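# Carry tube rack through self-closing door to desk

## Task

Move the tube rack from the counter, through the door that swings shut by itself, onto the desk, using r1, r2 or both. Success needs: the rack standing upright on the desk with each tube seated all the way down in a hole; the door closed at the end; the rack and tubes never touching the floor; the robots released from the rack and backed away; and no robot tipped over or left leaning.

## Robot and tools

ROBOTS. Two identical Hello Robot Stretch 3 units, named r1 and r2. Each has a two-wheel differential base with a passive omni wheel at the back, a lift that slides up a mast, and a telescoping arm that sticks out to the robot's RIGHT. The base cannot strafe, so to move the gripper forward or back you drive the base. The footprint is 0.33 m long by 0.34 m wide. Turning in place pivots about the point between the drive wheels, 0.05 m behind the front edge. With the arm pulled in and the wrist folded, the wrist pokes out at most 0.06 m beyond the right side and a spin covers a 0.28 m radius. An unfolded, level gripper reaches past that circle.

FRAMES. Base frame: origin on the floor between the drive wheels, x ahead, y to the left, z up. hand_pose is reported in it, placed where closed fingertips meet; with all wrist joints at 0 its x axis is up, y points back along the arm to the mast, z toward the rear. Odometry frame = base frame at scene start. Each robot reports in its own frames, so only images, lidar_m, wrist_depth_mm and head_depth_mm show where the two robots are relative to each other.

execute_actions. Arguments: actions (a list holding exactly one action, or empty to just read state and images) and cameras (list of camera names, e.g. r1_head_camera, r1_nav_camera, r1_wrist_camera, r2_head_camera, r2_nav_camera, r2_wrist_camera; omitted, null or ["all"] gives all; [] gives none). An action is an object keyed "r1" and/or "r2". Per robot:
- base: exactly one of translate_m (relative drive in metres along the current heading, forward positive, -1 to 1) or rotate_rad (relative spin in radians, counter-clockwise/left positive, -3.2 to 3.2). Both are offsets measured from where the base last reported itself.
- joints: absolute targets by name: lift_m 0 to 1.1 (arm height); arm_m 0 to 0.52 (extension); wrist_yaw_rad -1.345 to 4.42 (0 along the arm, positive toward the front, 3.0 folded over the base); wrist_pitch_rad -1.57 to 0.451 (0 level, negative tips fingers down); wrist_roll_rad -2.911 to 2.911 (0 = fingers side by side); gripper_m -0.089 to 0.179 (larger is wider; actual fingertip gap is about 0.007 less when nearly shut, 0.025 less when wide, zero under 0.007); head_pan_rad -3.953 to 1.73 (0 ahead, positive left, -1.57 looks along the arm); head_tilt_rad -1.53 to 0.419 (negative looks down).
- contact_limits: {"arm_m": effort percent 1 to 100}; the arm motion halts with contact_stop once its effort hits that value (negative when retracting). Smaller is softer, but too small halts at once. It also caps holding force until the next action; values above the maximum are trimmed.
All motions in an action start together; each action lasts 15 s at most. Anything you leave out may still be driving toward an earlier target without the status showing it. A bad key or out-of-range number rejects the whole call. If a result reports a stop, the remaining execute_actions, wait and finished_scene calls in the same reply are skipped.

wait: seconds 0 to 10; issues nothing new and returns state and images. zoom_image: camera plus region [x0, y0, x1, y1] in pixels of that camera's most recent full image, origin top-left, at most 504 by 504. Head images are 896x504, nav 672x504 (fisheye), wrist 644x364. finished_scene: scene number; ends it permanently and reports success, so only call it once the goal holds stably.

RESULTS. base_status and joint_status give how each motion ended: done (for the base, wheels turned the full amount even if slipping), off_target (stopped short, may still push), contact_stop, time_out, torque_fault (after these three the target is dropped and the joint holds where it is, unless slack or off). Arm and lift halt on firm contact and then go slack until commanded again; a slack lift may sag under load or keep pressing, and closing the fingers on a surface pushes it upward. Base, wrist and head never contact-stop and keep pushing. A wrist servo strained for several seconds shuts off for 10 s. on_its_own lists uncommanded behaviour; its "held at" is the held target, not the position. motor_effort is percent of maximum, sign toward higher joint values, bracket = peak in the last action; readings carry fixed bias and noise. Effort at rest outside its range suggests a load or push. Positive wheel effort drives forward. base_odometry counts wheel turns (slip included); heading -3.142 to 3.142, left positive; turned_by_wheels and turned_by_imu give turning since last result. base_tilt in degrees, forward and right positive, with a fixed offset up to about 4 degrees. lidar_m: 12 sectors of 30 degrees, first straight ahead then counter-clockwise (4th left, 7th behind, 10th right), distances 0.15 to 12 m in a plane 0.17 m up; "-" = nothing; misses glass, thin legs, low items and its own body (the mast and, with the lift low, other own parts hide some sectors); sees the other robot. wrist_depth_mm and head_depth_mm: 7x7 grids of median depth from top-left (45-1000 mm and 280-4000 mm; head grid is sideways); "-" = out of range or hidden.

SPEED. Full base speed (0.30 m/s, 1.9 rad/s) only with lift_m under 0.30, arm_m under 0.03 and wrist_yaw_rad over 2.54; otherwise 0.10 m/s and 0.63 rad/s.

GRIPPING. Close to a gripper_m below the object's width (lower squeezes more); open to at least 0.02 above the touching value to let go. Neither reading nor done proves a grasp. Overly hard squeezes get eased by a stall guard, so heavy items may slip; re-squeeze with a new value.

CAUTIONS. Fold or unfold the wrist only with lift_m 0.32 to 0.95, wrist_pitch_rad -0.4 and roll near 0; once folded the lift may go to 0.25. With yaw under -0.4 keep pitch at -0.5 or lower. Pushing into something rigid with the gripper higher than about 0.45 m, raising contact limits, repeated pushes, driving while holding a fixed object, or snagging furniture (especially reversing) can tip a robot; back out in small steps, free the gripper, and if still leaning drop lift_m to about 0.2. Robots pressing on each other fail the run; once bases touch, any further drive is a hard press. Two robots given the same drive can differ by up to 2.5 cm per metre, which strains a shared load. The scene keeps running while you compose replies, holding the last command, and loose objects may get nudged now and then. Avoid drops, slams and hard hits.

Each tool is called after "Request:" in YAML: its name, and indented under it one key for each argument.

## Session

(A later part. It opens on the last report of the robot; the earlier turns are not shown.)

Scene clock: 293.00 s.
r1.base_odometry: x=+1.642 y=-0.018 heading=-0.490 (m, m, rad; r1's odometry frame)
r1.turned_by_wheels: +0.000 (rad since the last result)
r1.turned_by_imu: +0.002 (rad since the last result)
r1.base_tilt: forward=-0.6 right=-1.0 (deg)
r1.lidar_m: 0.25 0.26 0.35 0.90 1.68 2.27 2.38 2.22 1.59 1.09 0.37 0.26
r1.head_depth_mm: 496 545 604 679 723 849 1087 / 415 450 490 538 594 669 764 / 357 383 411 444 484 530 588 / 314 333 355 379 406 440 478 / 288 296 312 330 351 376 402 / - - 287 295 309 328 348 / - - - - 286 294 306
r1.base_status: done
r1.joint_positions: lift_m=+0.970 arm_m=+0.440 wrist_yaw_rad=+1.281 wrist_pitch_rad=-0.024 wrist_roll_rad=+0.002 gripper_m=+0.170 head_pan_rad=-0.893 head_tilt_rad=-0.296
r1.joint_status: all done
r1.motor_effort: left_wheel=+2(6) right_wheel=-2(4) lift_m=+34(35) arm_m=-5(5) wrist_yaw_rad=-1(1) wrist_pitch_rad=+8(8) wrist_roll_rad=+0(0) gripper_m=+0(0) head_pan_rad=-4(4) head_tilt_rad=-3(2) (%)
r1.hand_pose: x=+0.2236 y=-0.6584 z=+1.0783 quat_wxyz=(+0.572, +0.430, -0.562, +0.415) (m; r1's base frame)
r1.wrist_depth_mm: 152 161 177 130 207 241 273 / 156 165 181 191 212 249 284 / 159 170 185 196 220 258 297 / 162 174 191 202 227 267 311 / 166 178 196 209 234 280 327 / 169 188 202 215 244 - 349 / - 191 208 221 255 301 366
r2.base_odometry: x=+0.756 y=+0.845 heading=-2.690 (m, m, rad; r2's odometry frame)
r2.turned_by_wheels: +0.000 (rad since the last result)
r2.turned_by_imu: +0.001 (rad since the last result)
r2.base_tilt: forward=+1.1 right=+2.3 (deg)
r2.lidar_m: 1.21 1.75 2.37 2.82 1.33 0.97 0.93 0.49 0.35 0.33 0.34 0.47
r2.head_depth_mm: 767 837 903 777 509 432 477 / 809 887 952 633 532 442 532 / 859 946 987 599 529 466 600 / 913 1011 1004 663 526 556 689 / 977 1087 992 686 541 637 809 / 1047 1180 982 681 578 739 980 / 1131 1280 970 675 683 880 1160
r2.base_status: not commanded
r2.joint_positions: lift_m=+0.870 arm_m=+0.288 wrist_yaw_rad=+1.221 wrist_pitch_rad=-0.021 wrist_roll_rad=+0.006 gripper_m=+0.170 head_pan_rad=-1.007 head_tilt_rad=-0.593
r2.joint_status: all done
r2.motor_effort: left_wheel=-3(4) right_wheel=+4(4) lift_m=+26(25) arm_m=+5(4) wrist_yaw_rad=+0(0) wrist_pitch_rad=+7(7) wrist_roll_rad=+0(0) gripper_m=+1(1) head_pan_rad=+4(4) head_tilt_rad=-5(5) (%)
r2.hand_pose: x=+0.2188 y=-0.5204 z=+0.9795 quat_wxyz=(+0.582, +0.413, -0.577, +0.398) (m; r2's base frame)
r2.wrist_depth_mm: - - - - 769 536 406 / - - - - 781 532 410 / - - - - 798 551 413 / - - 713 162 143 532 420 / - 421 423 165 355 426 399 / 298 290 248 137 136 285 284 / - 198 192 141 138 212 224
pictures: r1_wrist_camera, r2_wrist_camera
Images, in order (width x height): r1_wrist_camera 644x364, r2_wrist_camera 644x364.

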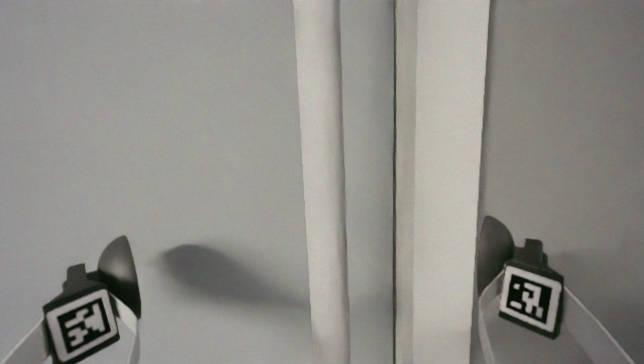

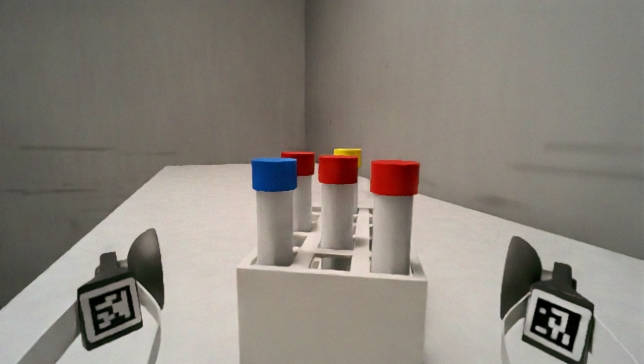

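Request:
execute_actions:
  actions:
    - {"r1": {"joints": {"gripper_m": -0.02}}, "r2": {"base": {"translate_m": 0.045}, "joints": {"arm_m": 0.304}}}
  cameras: ["r1_wrist_camera", "r2_wrist_camera"]

Scene clock: 300.67 s.
r1.base_odometry: x=+1.642 y=-0.018 heading=-0.490 (m, m, rad; r1's odometry frame)
r1.turned_by_wheels: +0.000 (rad since the last result)
r1.turned_by_imu: +0.001 (rad since the last result)
r1.base_tilt: forward=-0.6 right=-1.0 (deg)
r1.lidar_m: 0.25 0.26 0.35 0.90 1.69 2.26 2.38 2.21 1.58 1.08 0.37 0.26
r1.head_depth_mm: 496 543 603 671 729 848 1085 / 415 449 488 536 595 666 764 / 356 382 410 444 482 529 587 / 313 332 354 378 406 439 478 / 287 295 311 330 351 375 402 / - - 287 294 308 327 348 / - - - - 286 293 306
r1.base_status: not commanded
r1.joint_positions: lift_m=+0.970 arm_m=+0.440 wrist_yaw_rad=+1.263 wrist_pitch_rad=-0.023 wrist_roll_rad=+0.002 gripper_m=-0.019 head_pan_rad=-0.893 head_tilt_rad=-0.296
r1.joint_status: all done
r1.on_its_own: wrist_yaw_rad is at rest, and its effort (+20) is outside its rest range (-12 to +12)
r1.motor_effort: left_wheel=+5(5) right_wheel=-8(8) lift_m=+33(34) arm_m=-5(5) wrist_yaw_rad=+20(20) wrist_pitch_rad=+8(8) wrist_roll_rad=+0(0) gripper_m=-16(92) head_pan_rad=-5(5) head_tilt_rad=-2(2) (%)
r1.hand_pose: x=+0.2222 y=-0.6629 z=+1.0783 quat_wxyz=(+0.575, +0.424, -0.566, +0.410) (m; r1's base frame)
r1.wrist_depth_mm: 151 161 177 187 208 244 282 / 154 165 181 192 214 253 294 / 158 169 186 197 220 264 307 / 161 174 191 201 229 277 318 / 165 178 195 146 236 285 336 / 169 183 197 149 246 297 353 / 173 187 211 224 254 312 375
r2.base_odometry: x=+0.716 y=+0.826 heading=-2.690 (m, m, rad; r2's odometry frame)
r2.turned_by_wheels: +0.000 (rad since the last result)
r2.turned_by_imu: +0.001 (rad since the last result)
r2.base_tilt: forward=+1.0 right=+2.3 (deg)
r2.lidar_m: 1.20 1.70 2.32 2.82 1.38 1.01 0.97 0.48 0.35 0.33 0.34 0.46
r2.head_depth_mm: 767 835 904 742 517 431 475 / 811 885 948 573 533 443 530 / 857 945 991 614 530 466 598 / 914 1015 1003 689 526 557 686 / 975 1086 995 685 540 638 807 / 1048 1171 981 680 579 738 974 / 1126 1281 970 675 681 879 1156
r2.base_status: done
r2.joint_positions: lift_m=+0.870 arm_m=+0.304 wrist_yaw_rad=+1.221 wrist_pitch_rad=-0.021 wrist_roll_rad=+0.006 gripper_m=+0.170 head_pan_rad=-1.007 head_tilt_rad=-0.593
r2.joint_status: all done
r2.motor_effort: left_wheel=-2(5) right_wheel=+4(9) lift_m=+25(26) arm_m=+5(5) wrist_yaw_rad=+0(1) wrist_pitch_rad=+7(7) wrist_roll_rad=+1(0) gripper_m=+1(0) head_pan_rad=+4(4) head_tilt_rad=-5(4) (%)
r2.hand_pose: x=+0.2188 y=-0.5364 z=+0.9795 quat_wxyz=(+0.582, +0.413, -0.577, +0.398) (m; r2's base frame)
r2.wrist_depth_mm: - - - - 746 512 395 / - - - - 760 519 401 / - - - - 772 517 397 / - - 101 138 642 514 402 / - 417 96 119 87 435 389 / 297 292 98 118 91 281 288 / - 198 95 97 90 202 224
pictures: r1_wrist_camera, r2_wrist_camera
Images, in order (width x height): r1_wrist_camera 644x364, r2_wrist_camera 644x364.

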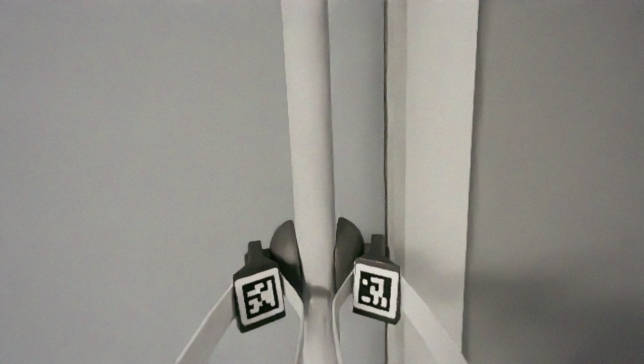

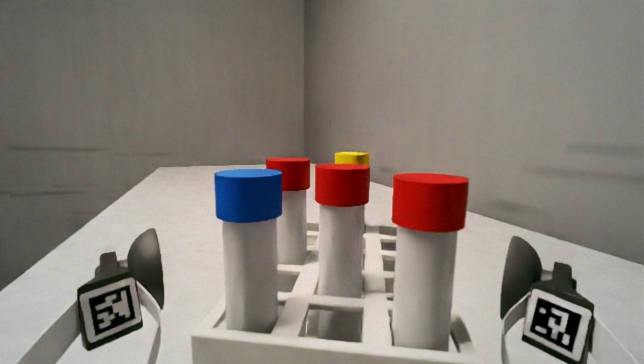

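Request:
execute_actions:
  actions:
    - {"r1": {"joints": {"arm_m": 0.445, "wrist_yaw_rad": 1.27}}, "r2": {"joints": {"gripper_m": 0.04}}}
  cameras: ["r2_wrist_camera"]

Scene clock: 307.10 s.
r1.base_odometry: x=+1.642 y=-0.018 heading=-0.490 (m, m, rad; r1's odometry frame)
r1.turned_by_wheels: +0.000 (rad since the last result)
r1.turned_by_imu: +0.001 (rad since the last result)
r1.base_tilt: forward=-0.6 right=-1.0 (deg)
r1.lidar_m: 0.25 0.26 0.35 0.90 1.69 2.26 2.38 2.22 1.58 1.08 0.37 0.26
r1.head_depth_mm: 495 545 603 672 730 850 1091 / 415 450 489 536 595 668 764 / 357 382 411 444 482 530 587 / 313 333 354 379 407 439 478 / 287 295 311 330 351 375 403 / - - 287 295 309 327 348 / - - - - 286 293 306
r1.base_status: not commanded
r1.joint_positions: lift_m=+0.970 arm_m=+0.445 wrist_yaw_rad=+1.265 wrist_pitch_rad=-0.023 wrist_roll_rad=+0.002 gripper_m=-0.019 head_pan_rad=-0.893 head_tilt_rad=-0.296
r1.joint_status: all done
r1.motor_effort: left_wheel=+5(5) right_wheel=-6(8) lift_m=+34(34) arm_m=+4(2) wrist_yaw_rad=+5(20) wrist_pitch_rad=+8(8) wrist_roll_rad=+0(0) gripper_m=-13(16) head_pan_rad=-4(5) head_tilt_rad=-2(2) (%)
r1.hand_pose: x=+0.2224 y=-0.6666 z=+1.0783 quat_wxyz=(+0.575, +0.425, -0.566, +0.411) (m; r1's base frame)
r1.wrist_depth_mm: 152 162 177 193 207 245 281 / 155 165 182 133 212 253 293 / 158 170 186 137 220 265 304 / 162 173 191 203 229 273 320 / 165 179 195 143 237 283 337 / 170 183 197 147 245 299 351 / 174 188 211 224 255 310 368
r2.base_odometry: x=+0.716 y=+0.826 heading=-2.690 (m, m, rad; r2's odometry frame)
r2.turned_by_wheels: +0.000 (rad since the last result)
r2.turned_by_imu: +0.001 (rad since the last result)
r2.base_tilt: forward=+1.1 right=+2.3 (deg)
r2.lidar_m: 1.21 1.71 2.31 2.82 1.39 1.01 0.97 0.48 0.35 0.33 0.34 0.46
r2.head_depth_mm: 765 834 902 778 517 431 475 / 812 885 953 598 533 442 530 / 859 946 990 613 530 467 599 / 914 1011 1004 691 527 557 687 / 976 1083 993 686 540 635 807 / 1050 1176 981 680 578 737 975 / 1126 1282 973 675 680 877 1158
r2.base_status: not commanded
r2.joint_positions: lift_m=+0.870 arm_m=+0.304 wrist_yaw_rad=+1.220 wrist_pitch_rad=-0.021 wrist_roll_rad=+0.006 gripper_m=+0.042 head_pan_rad=-1.007 head_tilt_rad=-0.593
r2.joint_status: all done
r2.motor_effort: left_wheel=-3(3) right_wheel=+4(4) lift_m=+25(25) arm_m=+5(5) wrist_yaw_rad=+1(0) wrist_pitch_rad=+7(7) wrist_roll_rad=+0(0) gripper_m=-32(100) head_pan_rad=+4(4) head_tilt_rad=-5(5) (%)
r2.hand_pose: x=+0.2187 y=-0.5366 z=+0.9795 quat_wxyz=(+0.582, +0.412, -0.577, +0.397) (m; r2's base frame)
r2.wrist_depth_mm: - - - - 731 523 394 / - - - - 735 512 398 / - - - - 757 521 402 / - - 608 148 122 532 399 / - 422 135 154 132 431 391 / 289 280 132 124 113 284 284 / 209 207 137 121 111 201 213
pictures: r2_wrist_camera
Images, in order (width x height): r2_wrist_camera 644x364.

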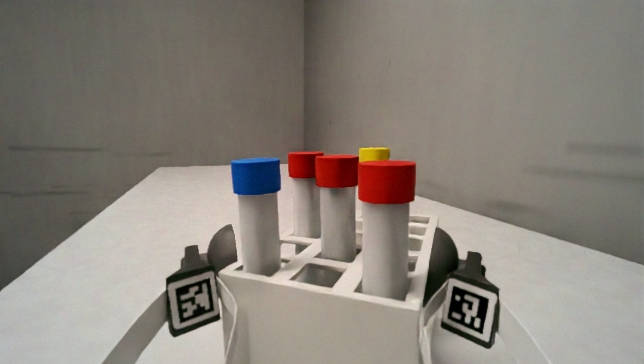

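Request:
execute_actions:
  actions:
    - {"r1": {"base": {"translate_m": -0.1}, "joints": {"arm_m": 0.433}}, "r2": {"joints": {"lift_m": 0.95}}}
  cameras: ["r2_wrist_camera"]

Scene clock: 336.60 s.
r1.base_odometry: x=+1.554 y=+0.029 heading=-0.490 (m, m, rad; r1's odometry frame)
r1.turned_by_wheels: +0.000 (rad since the last result)
r1.turned_by_imu: +0.001 (rad since the last result)
r1.base_tilt: forward=-0.6 right=-1.0 (deg)
r1.lidar_m: 0.35 0.36 0.47 1.24 1.68 2.25 2.27 2.22 1.59 1.52 0.51 0.37
r1.head_depth_mm: 691 790 876 971 1126 1312 1449 / 604 645 702 747 826 929 1104 / 519 556 598 646 702 770 856 / 455 483 515 551 592 638 695 / 406 428 452 479 511 545 585 / 366 384 404 424 449 476 505 / 333 348 364 382 401 422 445
r1.base_status: done
r1.joint_positions: lift_m=+0.970 arm_m=+0.433 wrist_yaw_rad=+1.267 wrist_pitch_rad=-0.021 wrist_roll_rad=+0.002 gripper_m=-0.020 head_pan_rad=-0.893 head_tilt_rad=-0.296
r1.joint_status: all done
r1.motor_effort: left_wheel=+3(11) right_wheel=-1(27) lift_m=+33(33) arm_m=-5(7) wrist_yaw_rad=+4(20) wrist_pitch_rad=+7(8) wrist_roll_rad=+0(0) gripper_m=-8(15) head_pan_rad=-4(4) head_tilt_rad=-2(2) (%)
r1.hand_pose: x=+0.2226 y=-0.6550 z=+1.0790 quat_wxyz=(+0.574, +0.425, -0.566, +0.412) (m; r1's base frame)
r1.wrist_depth_mm: 227 245 265 294 327 370 420 / 233 250 269 303 339 382 446 / 238 256 276 309 349 396 462 / 244 262 288 319 361 412 481 / 249 269 295 328 375 431 505 / 254 275 299 - 387 447 529 / 263 284 318 353 402 466 561
r2.base_odometry: x=+0.716 y=+0.826 heading=-2.690 (m, m, rad; r2's odometry frame)
r2.turned_by_wheels: +0.000 (rad since the last result)
r2.turned_by_imu: +0.001 (rad since the last result)
r2.base_tilt: forward=+1.0 right=+2.3 (deg)
r2.lidar_m: 1.21 1.71 2.31 2.81 1.39 1.01 0.97 0.48 0.35 0.33 0.34 0.46
r2.head_depth_mm: 766 835 901 675 535 431 475 / 813 886 556 642 533 442 530 / 857 944 868 639 529 467 598 / 912 1012 1005 690 526 558 686 / 975 1087 997 685 540 636 806 / 1045 1175 984 681 577 736 974 / 1126 1276 973 677 681 877 1157
r2.base_status: not commanded
r2.joint_positions: lift_m=+0.950 arm_m=+0.304 wrist_yaw_rad=+1.220 wrist_pitch_rad=-0.028 wrist_roll_rad=+0.006 gripper_m=+0.055 head_pan_rad=-1.007 head_tilt_rad=-0.593
r2.joint_status: all done
r2.on_its_own: gripper_m is held at +0.054, not at your +0.040, by its stall guard, which is not easing now
r2.motor_effort: left_wheel=-3(4) right_wheel=+4(4) lift_m=+41(42) arm_m=+5(4) wrist_yaw_rad=+0(1) wrist_pitch_rad=+9(10) wrist_roll_rad=+0(0) gripper_m=-24(24) head_pan_rad=+4(4) head_tilt_rad=-5(5) (%)
r2.hand_pose: x=+0.2185 y=-0.5366 z=+1.0572 quat_wxyz=(+0.584, +0.414, -0.575, +0.396) (m; r2's base frame)
r2.wrist_depth_mm: - - - - 735 522 393 / - - - - 768 514 394 / - - - - 743 525 400 / - - 920 144 210 532 401 / - 700 590 167 133 525 408 / - 439 132 124 114 467 405 / 358 327 138 120 111 316 330
pictures: r2_wrist_camera
Images, in order (width x height): r2_wrist_camera 644x364.

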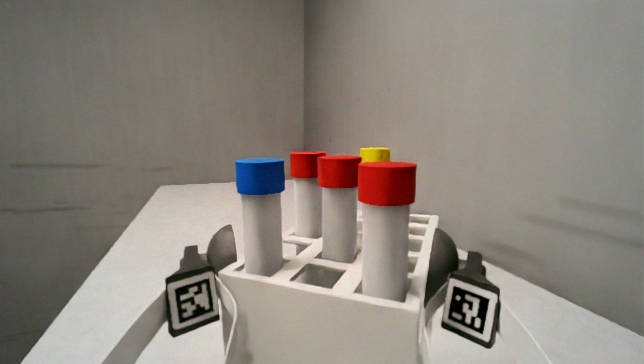

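Request:
execute_actions:
  actions:
    - {"r1": {"base": {"translate_m": 0.07}, "joints": {"gripper_m": 0.17, "arm_m": 0.445, "wrist_yaw_rad": 1.28}}, "r2": {"joints": {"arm_m": 0.0, "wrist_yaw_rad": 1.57}}}
  cameras: ["r1_wrist_camera"]

Scene clock: 351.73 s.
r1.base_odometry: x=+1.616 y=-0.004 heading=-0.489 (m, m, rad; r1's odometry frame)
r1.turned_by_wheels: +0.000 (rad since the last result)
r1.turned_by_imu: +0.001 (rad since the last result)
r1.base_tilt: forward=-0.6 right=-1.0 (deg)
r1.lidar_m: 0.28 0.29 0.39 0.99 1.69 2.26 2.35 2.23 1.60 1.21 0.41 0.30
r1.head_depth_mm: 563 609 664 713 804 1023 1238 / 472 509 555 609 676 759 867 / 406 434 466 504 549 603 667 / 355 378 402 430 462 499 543 / 317 335 354 375 399 426 458 / 291 300 316 332 351 372 395 / - - 290 298 313 330 348
r1.base_status: done
r1.joint_positions: lift_m=+0.970 arm_m=+0.445 wrist_yaw_rad=+1.277 wrist_pitch_rad=-0.021 wrist_roll_rad=+0.002 gripper_m=+0.170 head_pan_rad=-0.893 head_tilt_rad=-0.296
r1.joint_status: all done
r1.motor_effort: left_wheel=+2(7) right_wheel=-2(2) lift_m=+33(34) arm_m=+4(4) wrist_yaw_rad=+3(5) wrist_pitch_rad=+7(7) wrist_roll_rad=+0(0) gripper_m=+1(84) head_pan_rad=-4(4) head_tilt_rad=-2(2) (%)
r1.hand_pose: x=+0.2233 y=-0.6638 z=+1.0790 quat_wxyz=(+0.572, +0.428, -0.564, +0.415) (m; r1's base frame)
r1.wrist_depth_mm: 174 186 202 225 236 278 320 / 178 190 209 230 243 290 332 / 182 195 214 236 251 299 345 / 187 201 220 243 260 313 359 / 190 206 226 253 270 323 378 / 193 215 233 260 277 - 403 / - 220 240 259 288 350 423
r2.base_odometry: x=+0.716 y=+0.826 heading=-2.690 (m, m, rad; r2's odometry frame)
r2.turned_by_wheels: +0.000 (rad since the last result)
r2.turned_by_imu: +0.001 (rad since the last result)
r2.base_tilt: forward=+1.1 right=+2.3 (deg)
r2.lidar_m: 1.21 1.71 2.31 2.82 1.39 1.01 0.97 0.48 0.35 0.33 0.35 0.46
r2.head_depth_mm: 767 836 902 707 536 432 465 / 809 884 950 704 533 442 - / 859 941 991 696 539 - - / 914 1015 1007 691 527 - - / 978 1087 998 686 543 635 867 / 1046 1176 982 680 550 309 957 / 1128 1280 970 677 314 293 1139
r2.base_status: not commanded
r2.joint_positions: lift_m=+0.950 arm_m=+0.003 wrist_yaw_rad=+1.570 wrist_pitch_rad=-0.028 wrist_roll_rad=+0.006 gripper_m=+0.059 head_pan_rad=-1.007 head_tilt_rad=-0.593
r2.joint_status: all done
joint sent to its limit — the command would take r2.arm_m past its lower limit, so that joint was sent only as far as its limit.
r2.on_its_own: gripper_m is held at +0.057, not at your +0.040, by its stall guard, which is not easing now
r2.motor_effort: left_wheel=-3(3) right_wheel=+4(4) lift_m=+41(41) arm_m=-4(3) wrist_yaw_rad=-1(6) wrist_pitch_rad=+9(9) wrist_roll_rad=+0(0) gripper_m=-23(25) head_pan_rad=+4(4) head_tilt_rad=-5(5) (%)
r2.hand_pose: x=+0.2341 y=-0.1483 z=+1.0572 quat_wxyz=(+0.506, +0.508, -0.494, +0.491) (m; r2's base frame)
r2.wrist_depth_mm: - - - - - - 913 / - - - - - - 938 / - - - - - - 916 / - - - 143 211 - 906 / - - - 152 133 672 682 / - - 132 125 114 448 451 / - - 137 120 112 328 334
pictures: r1_wrist_camera
Images, in order (width x height): r1_wrist_camera 644x364.

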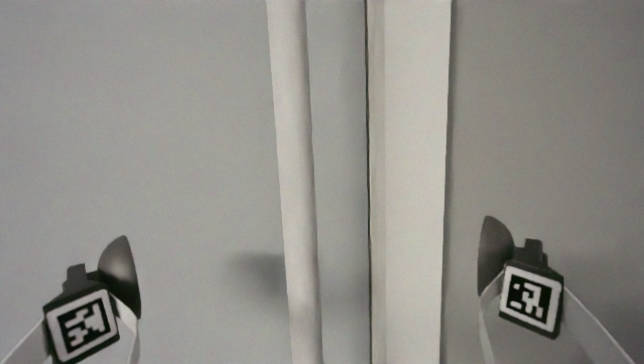

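Request:
execute_actions:
  actions:
    - {"r1": {"base": {"translate_m": 0.055}, "joints": {"arm_m": 0.441}}}
  cameras: ["r1_wrist_camera"]

Scene clock: 369.33 s.
r1.base_odometry: x=+1.664 y=-0.030 heading=-0.491 (m, m, rad; r1's odometry frame)
r1.turned_by_wheels: -0.001 (rad since the last result)
r1.turned_by_imu: -0.012 (rad since the last result)
r1.base_tilt: forward=-0.7 right=-1.1 (deg)
r1.lidar_m: 0.23 0.24 0.31 0.78 1.69 2.24 2.40 2.25 1.59 1.04 0.34 0.24
r1.head_depth_mm: 462 508 564 634 719 818 1026 / 384 415 453 497 551 620 710 / 329 352 378 408 445 488 541 / 295 305 325 347 372 402 437 / - - 292 302 321 342 368 / - - - - 288 298 316 / - - - - - - 288
r1.base_status: done
r1.joint_positions: lift_m=+0.970 arm_m=+0.441 wrist_yaw_rad=+1.287 wrist_pitch_rad=-0.023 wrist_roll_rad=+0.002 gripper_m=+0.170 head_pan_rad=-0.893 head_tilt_rad=-0.297
r1.joint_status: all done
r1.on_its_own: left_wheel is at rest, and its effort (-25) is outside its rest range (-18 to +18); right_wheel is at rest, and its effort (+37) is outside its rest range (-18 to +18)
r1.motor_effort: left_wheel=-25(31) right_wheel=+37(44) lift_m=+33(34) arm_m=-4(6) wrist_yaw_rad=-8(8) wrist_pitch_rad=+8(8) wrist_roll_rad=+0(0) gripper_m=-3(2) head_pan_rad=-4(5) head_tilt_rad=-2(2) (%)
r1.hand_pose: x=+0.2240 y=-0.6580 z=+1.0784 quat_wxyz=(+0.570, +0.431, -0.561, +0.417) (m; r1's base frame)
r1.wrist_depth_mm: 141 150 164 172 193 225 258 / 144 153 168 122 200 234 269 / 147 157 173 125 207 241 279 / 150 162 177 129 213 251 291 / 153 166 182 136 221 263 306 / - 173 188 200 229 - 325 / - 177 193 207 235 282 342
r2.base_odometry: x=+0.716 y=+0.826 heading=-2.690 (m, m, rad; r2's odometry frame)
r2.turned_by_wheels: +0.000 (rad since the last result)
r2.turned_by_imu: +0.001 (rad since the last result)
r2.base_tilt: forward=+1.0 right=+2.3 (deg)
r2.lidar_m: 1.21 1.71 2.31 2.81 1.39 1.01 0.97 0.48 0.35 0.33 0.34 0.46
r2.head_depth_mm: 768 835 903 707 536 431 464 / 811 884 952 702 533 442 - / 858 946 990 696 538 - - / 910 1011 1007 690 526 - - / 978 1085 990 686 543 635 868 / 1045 1179 984 681 551 309 953 / 1124 1281 974 675 307 293 1129
r2.base_status: not commanded
r2.joint_positions: lift_m=+0.950 arm_m=+0.003 wrist_yaw_rad=+1.570 wrist_pitch_rad=-0.028 wrist_roll_rad=+0.006 gripper_m=+0.059 head_pan_rad=-1.007 head_tilt_rad=-0.593
r2.joint_status: not commanded
r2.on_its_own: gripper_m is held at +0.057, not at your +0.040, by its stall guard, which is not easing now
r2.motor_effort: left_wheel=-2(2) right_wheel=+4(4) lift_m=+41(41) arm_m=-5(4) wrist_yaw_rad=+1(0) wrist_pitch_rad=+9(9) wrist_roll_rad=+0(0) gripper_m=-23(21) head_pan_rad=+4(4) head_tilt_rad=-5(4) (%)
r2.hand_pose: x=+0.2341 y=-0.1483 z=+1.0572 quat_wxyz=(+0.506, +0.508, -0.494, +0.491) (m; r2's base frame)
r2.wrist_depth_mm: - - - - - - 933 / - - - - - - 915 / - - - - - - 928 / - - - 144 210 - 892 / - - - 177 132 679 667 / - - 132 125 113 443 446 / - - 136 121 111 332 330
pictures: r1_wrist_camera
Images, in order (width x height): r1_wrist_camera 644x364.

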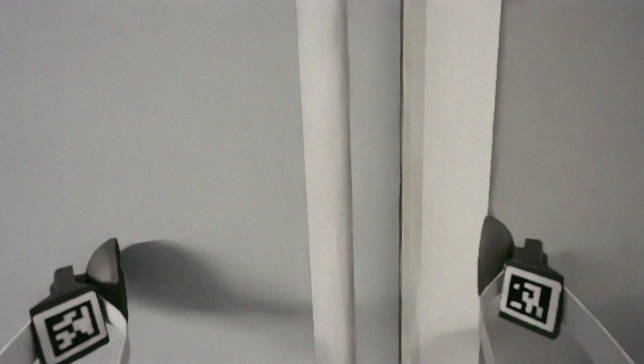

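Request:
execute_actions:
  actions:
    - {"r1": {"joints": {"gripper_m": -0.02}}}
  cameras: ["r1_wrist_camera"]

Scene clock: 380.80 s.
r1.base_odometry: x=+1.664 y=-0.030 heading=-0.489 (m, m, rad; r1's odometry frame)
r1.turned_by_wheels: +0.002 (rad since the last result)
r1.turned_by_imu: -0.004 (rad since the last result)
r1.base_tilt: forward=-0.6 right=-1.1 (deg)
r1.lidar_m: 0.23 0.24 0.31 0.77 1.68 2.22 2.39 2.26 1.59 1.06 0.34 0.24
r1.head_depth_mm: 460 508 564 629 701 832 1059 / 383 414 452 496 551 622 715 / 327 350 378 408 445 489 543 / 293 304 323 346 372 402 437 / - - 291 301 319 341 367 / - - - - 290 298 316 / - - - - - - 288
r1.base_status: not commanded
r1.joint_positions: lift_m=+0.970 arm_m=+0.441 wrist_yaw_rad=+1.263 wrist_pitch_rad=-0.021 wrist_roll_rad=+0.002 gripper_m=-0.019 head_pan_rad=-0.893 head_tilt_rad=-0.298
r1.joint_status: all done
r1.on_its_own: wrist_yaw_rad is at rest, and its effort (+20) is outside its rest range (-12 to +12)
r1.motor_effort: left_wheel=+5(25) right_wheel=-8(37) lift_m=+33(33) arm_m=+1(4) wrist_yaw_rad=+20(76) wrist_pitch_rad=+7(8) wrist_roll_rad=+0(0) gripper_m=-15(93) head_pan_rad=-4(4) head_tilt_rad=-3(2) (%)
r1.hand_pose: x=+0.2223 y=-0.6635 z=+1.0791 quat_wxyz=(+0.575, +0.424, -0.567, +0.411) (m; r1's base frame)
r1.wrist_depth_mm: 140 150 164 116 198 236 276 / 143 153 168 179 204 245 285 / 146 156 173 126 210 255 297 / 149 161 177 128 218 265 312 / 153 164 181 130 226 277 328 / 156 169 183 132 234 284 345 / 160 174 197 208 239 298 363
r2.base_odometry: x=+0.716 y=+0.826 heading=-2.690 (m, m, rad; r2's odometry frame)
r2.turned_by_wheels: +0.000 (rad since the last result)
r2.turned_by_imu: +0.001 (rad since the last result)
r2.base_tilt: forward=+1.0 right=+2.2 (deg)
r2.lidar_m: 1.21 1.71 2.31 2.82 1.38 1.01 0.97 0.49 0.35 0.33 0.34 0.46
r2.head_depth_mm: 768 836 901 706 536 431 464 / 810 888 948 703 533 441 - / 857 942 989 697 538 - - / 915 1010 1004 692 527 - - / 977 1089 995 687 543 636 868 / 1045 1179 983 680 550 309 953 / 1128 1281 973 675 308 293 1133
r2.base_status: not commanded
r2.joint_positions: lift_m=+0.950 arm_m=+0.003 wrist_yaw_rad=+1.570 wrist_pitch_rad=-0.028 wrist_roll_rad=+0.006 gripper_m=+0.059 head_pan_rad=-1.007 head_tilt_rad=-0.593
r2.joint_status: not commanded
r2.on_its_own: gripper_m is held at +0.057, not at your +0.040, by its stall guard, which is not easing now
r2.motor_effort: left_wheel=-3(3) right_wheel=+3(4) lift_m=+41(41) arm_m=-4(5) wrist_yaw_rad=+1(1) wrist_pitch_rad=+9(9) wrist_roll_rad=+0(0) gripper_m=-23(23) head_pan_rad=+4(4) head_tilt_rad=-5(4) (%)
r2.hand_pose: x=+0.2341 y=-0.1483 z=+1.0572 quat_wxyz=(+0.506, +0.508, -0.494, +0.491) (m; r2's base frame)
r2.wrist_depth_mm: - - - - - - 922 / - - - - - - 939 / - - - - - - 924 / - - - 143 210 - 912 / - - - 178 132 663 680 / - - 132 124 114 449 448 / - - 137 120 111 329 334
pictures: r1_wrist_camera
Images, in order (width x height): r1_wrist_camera 644x364.

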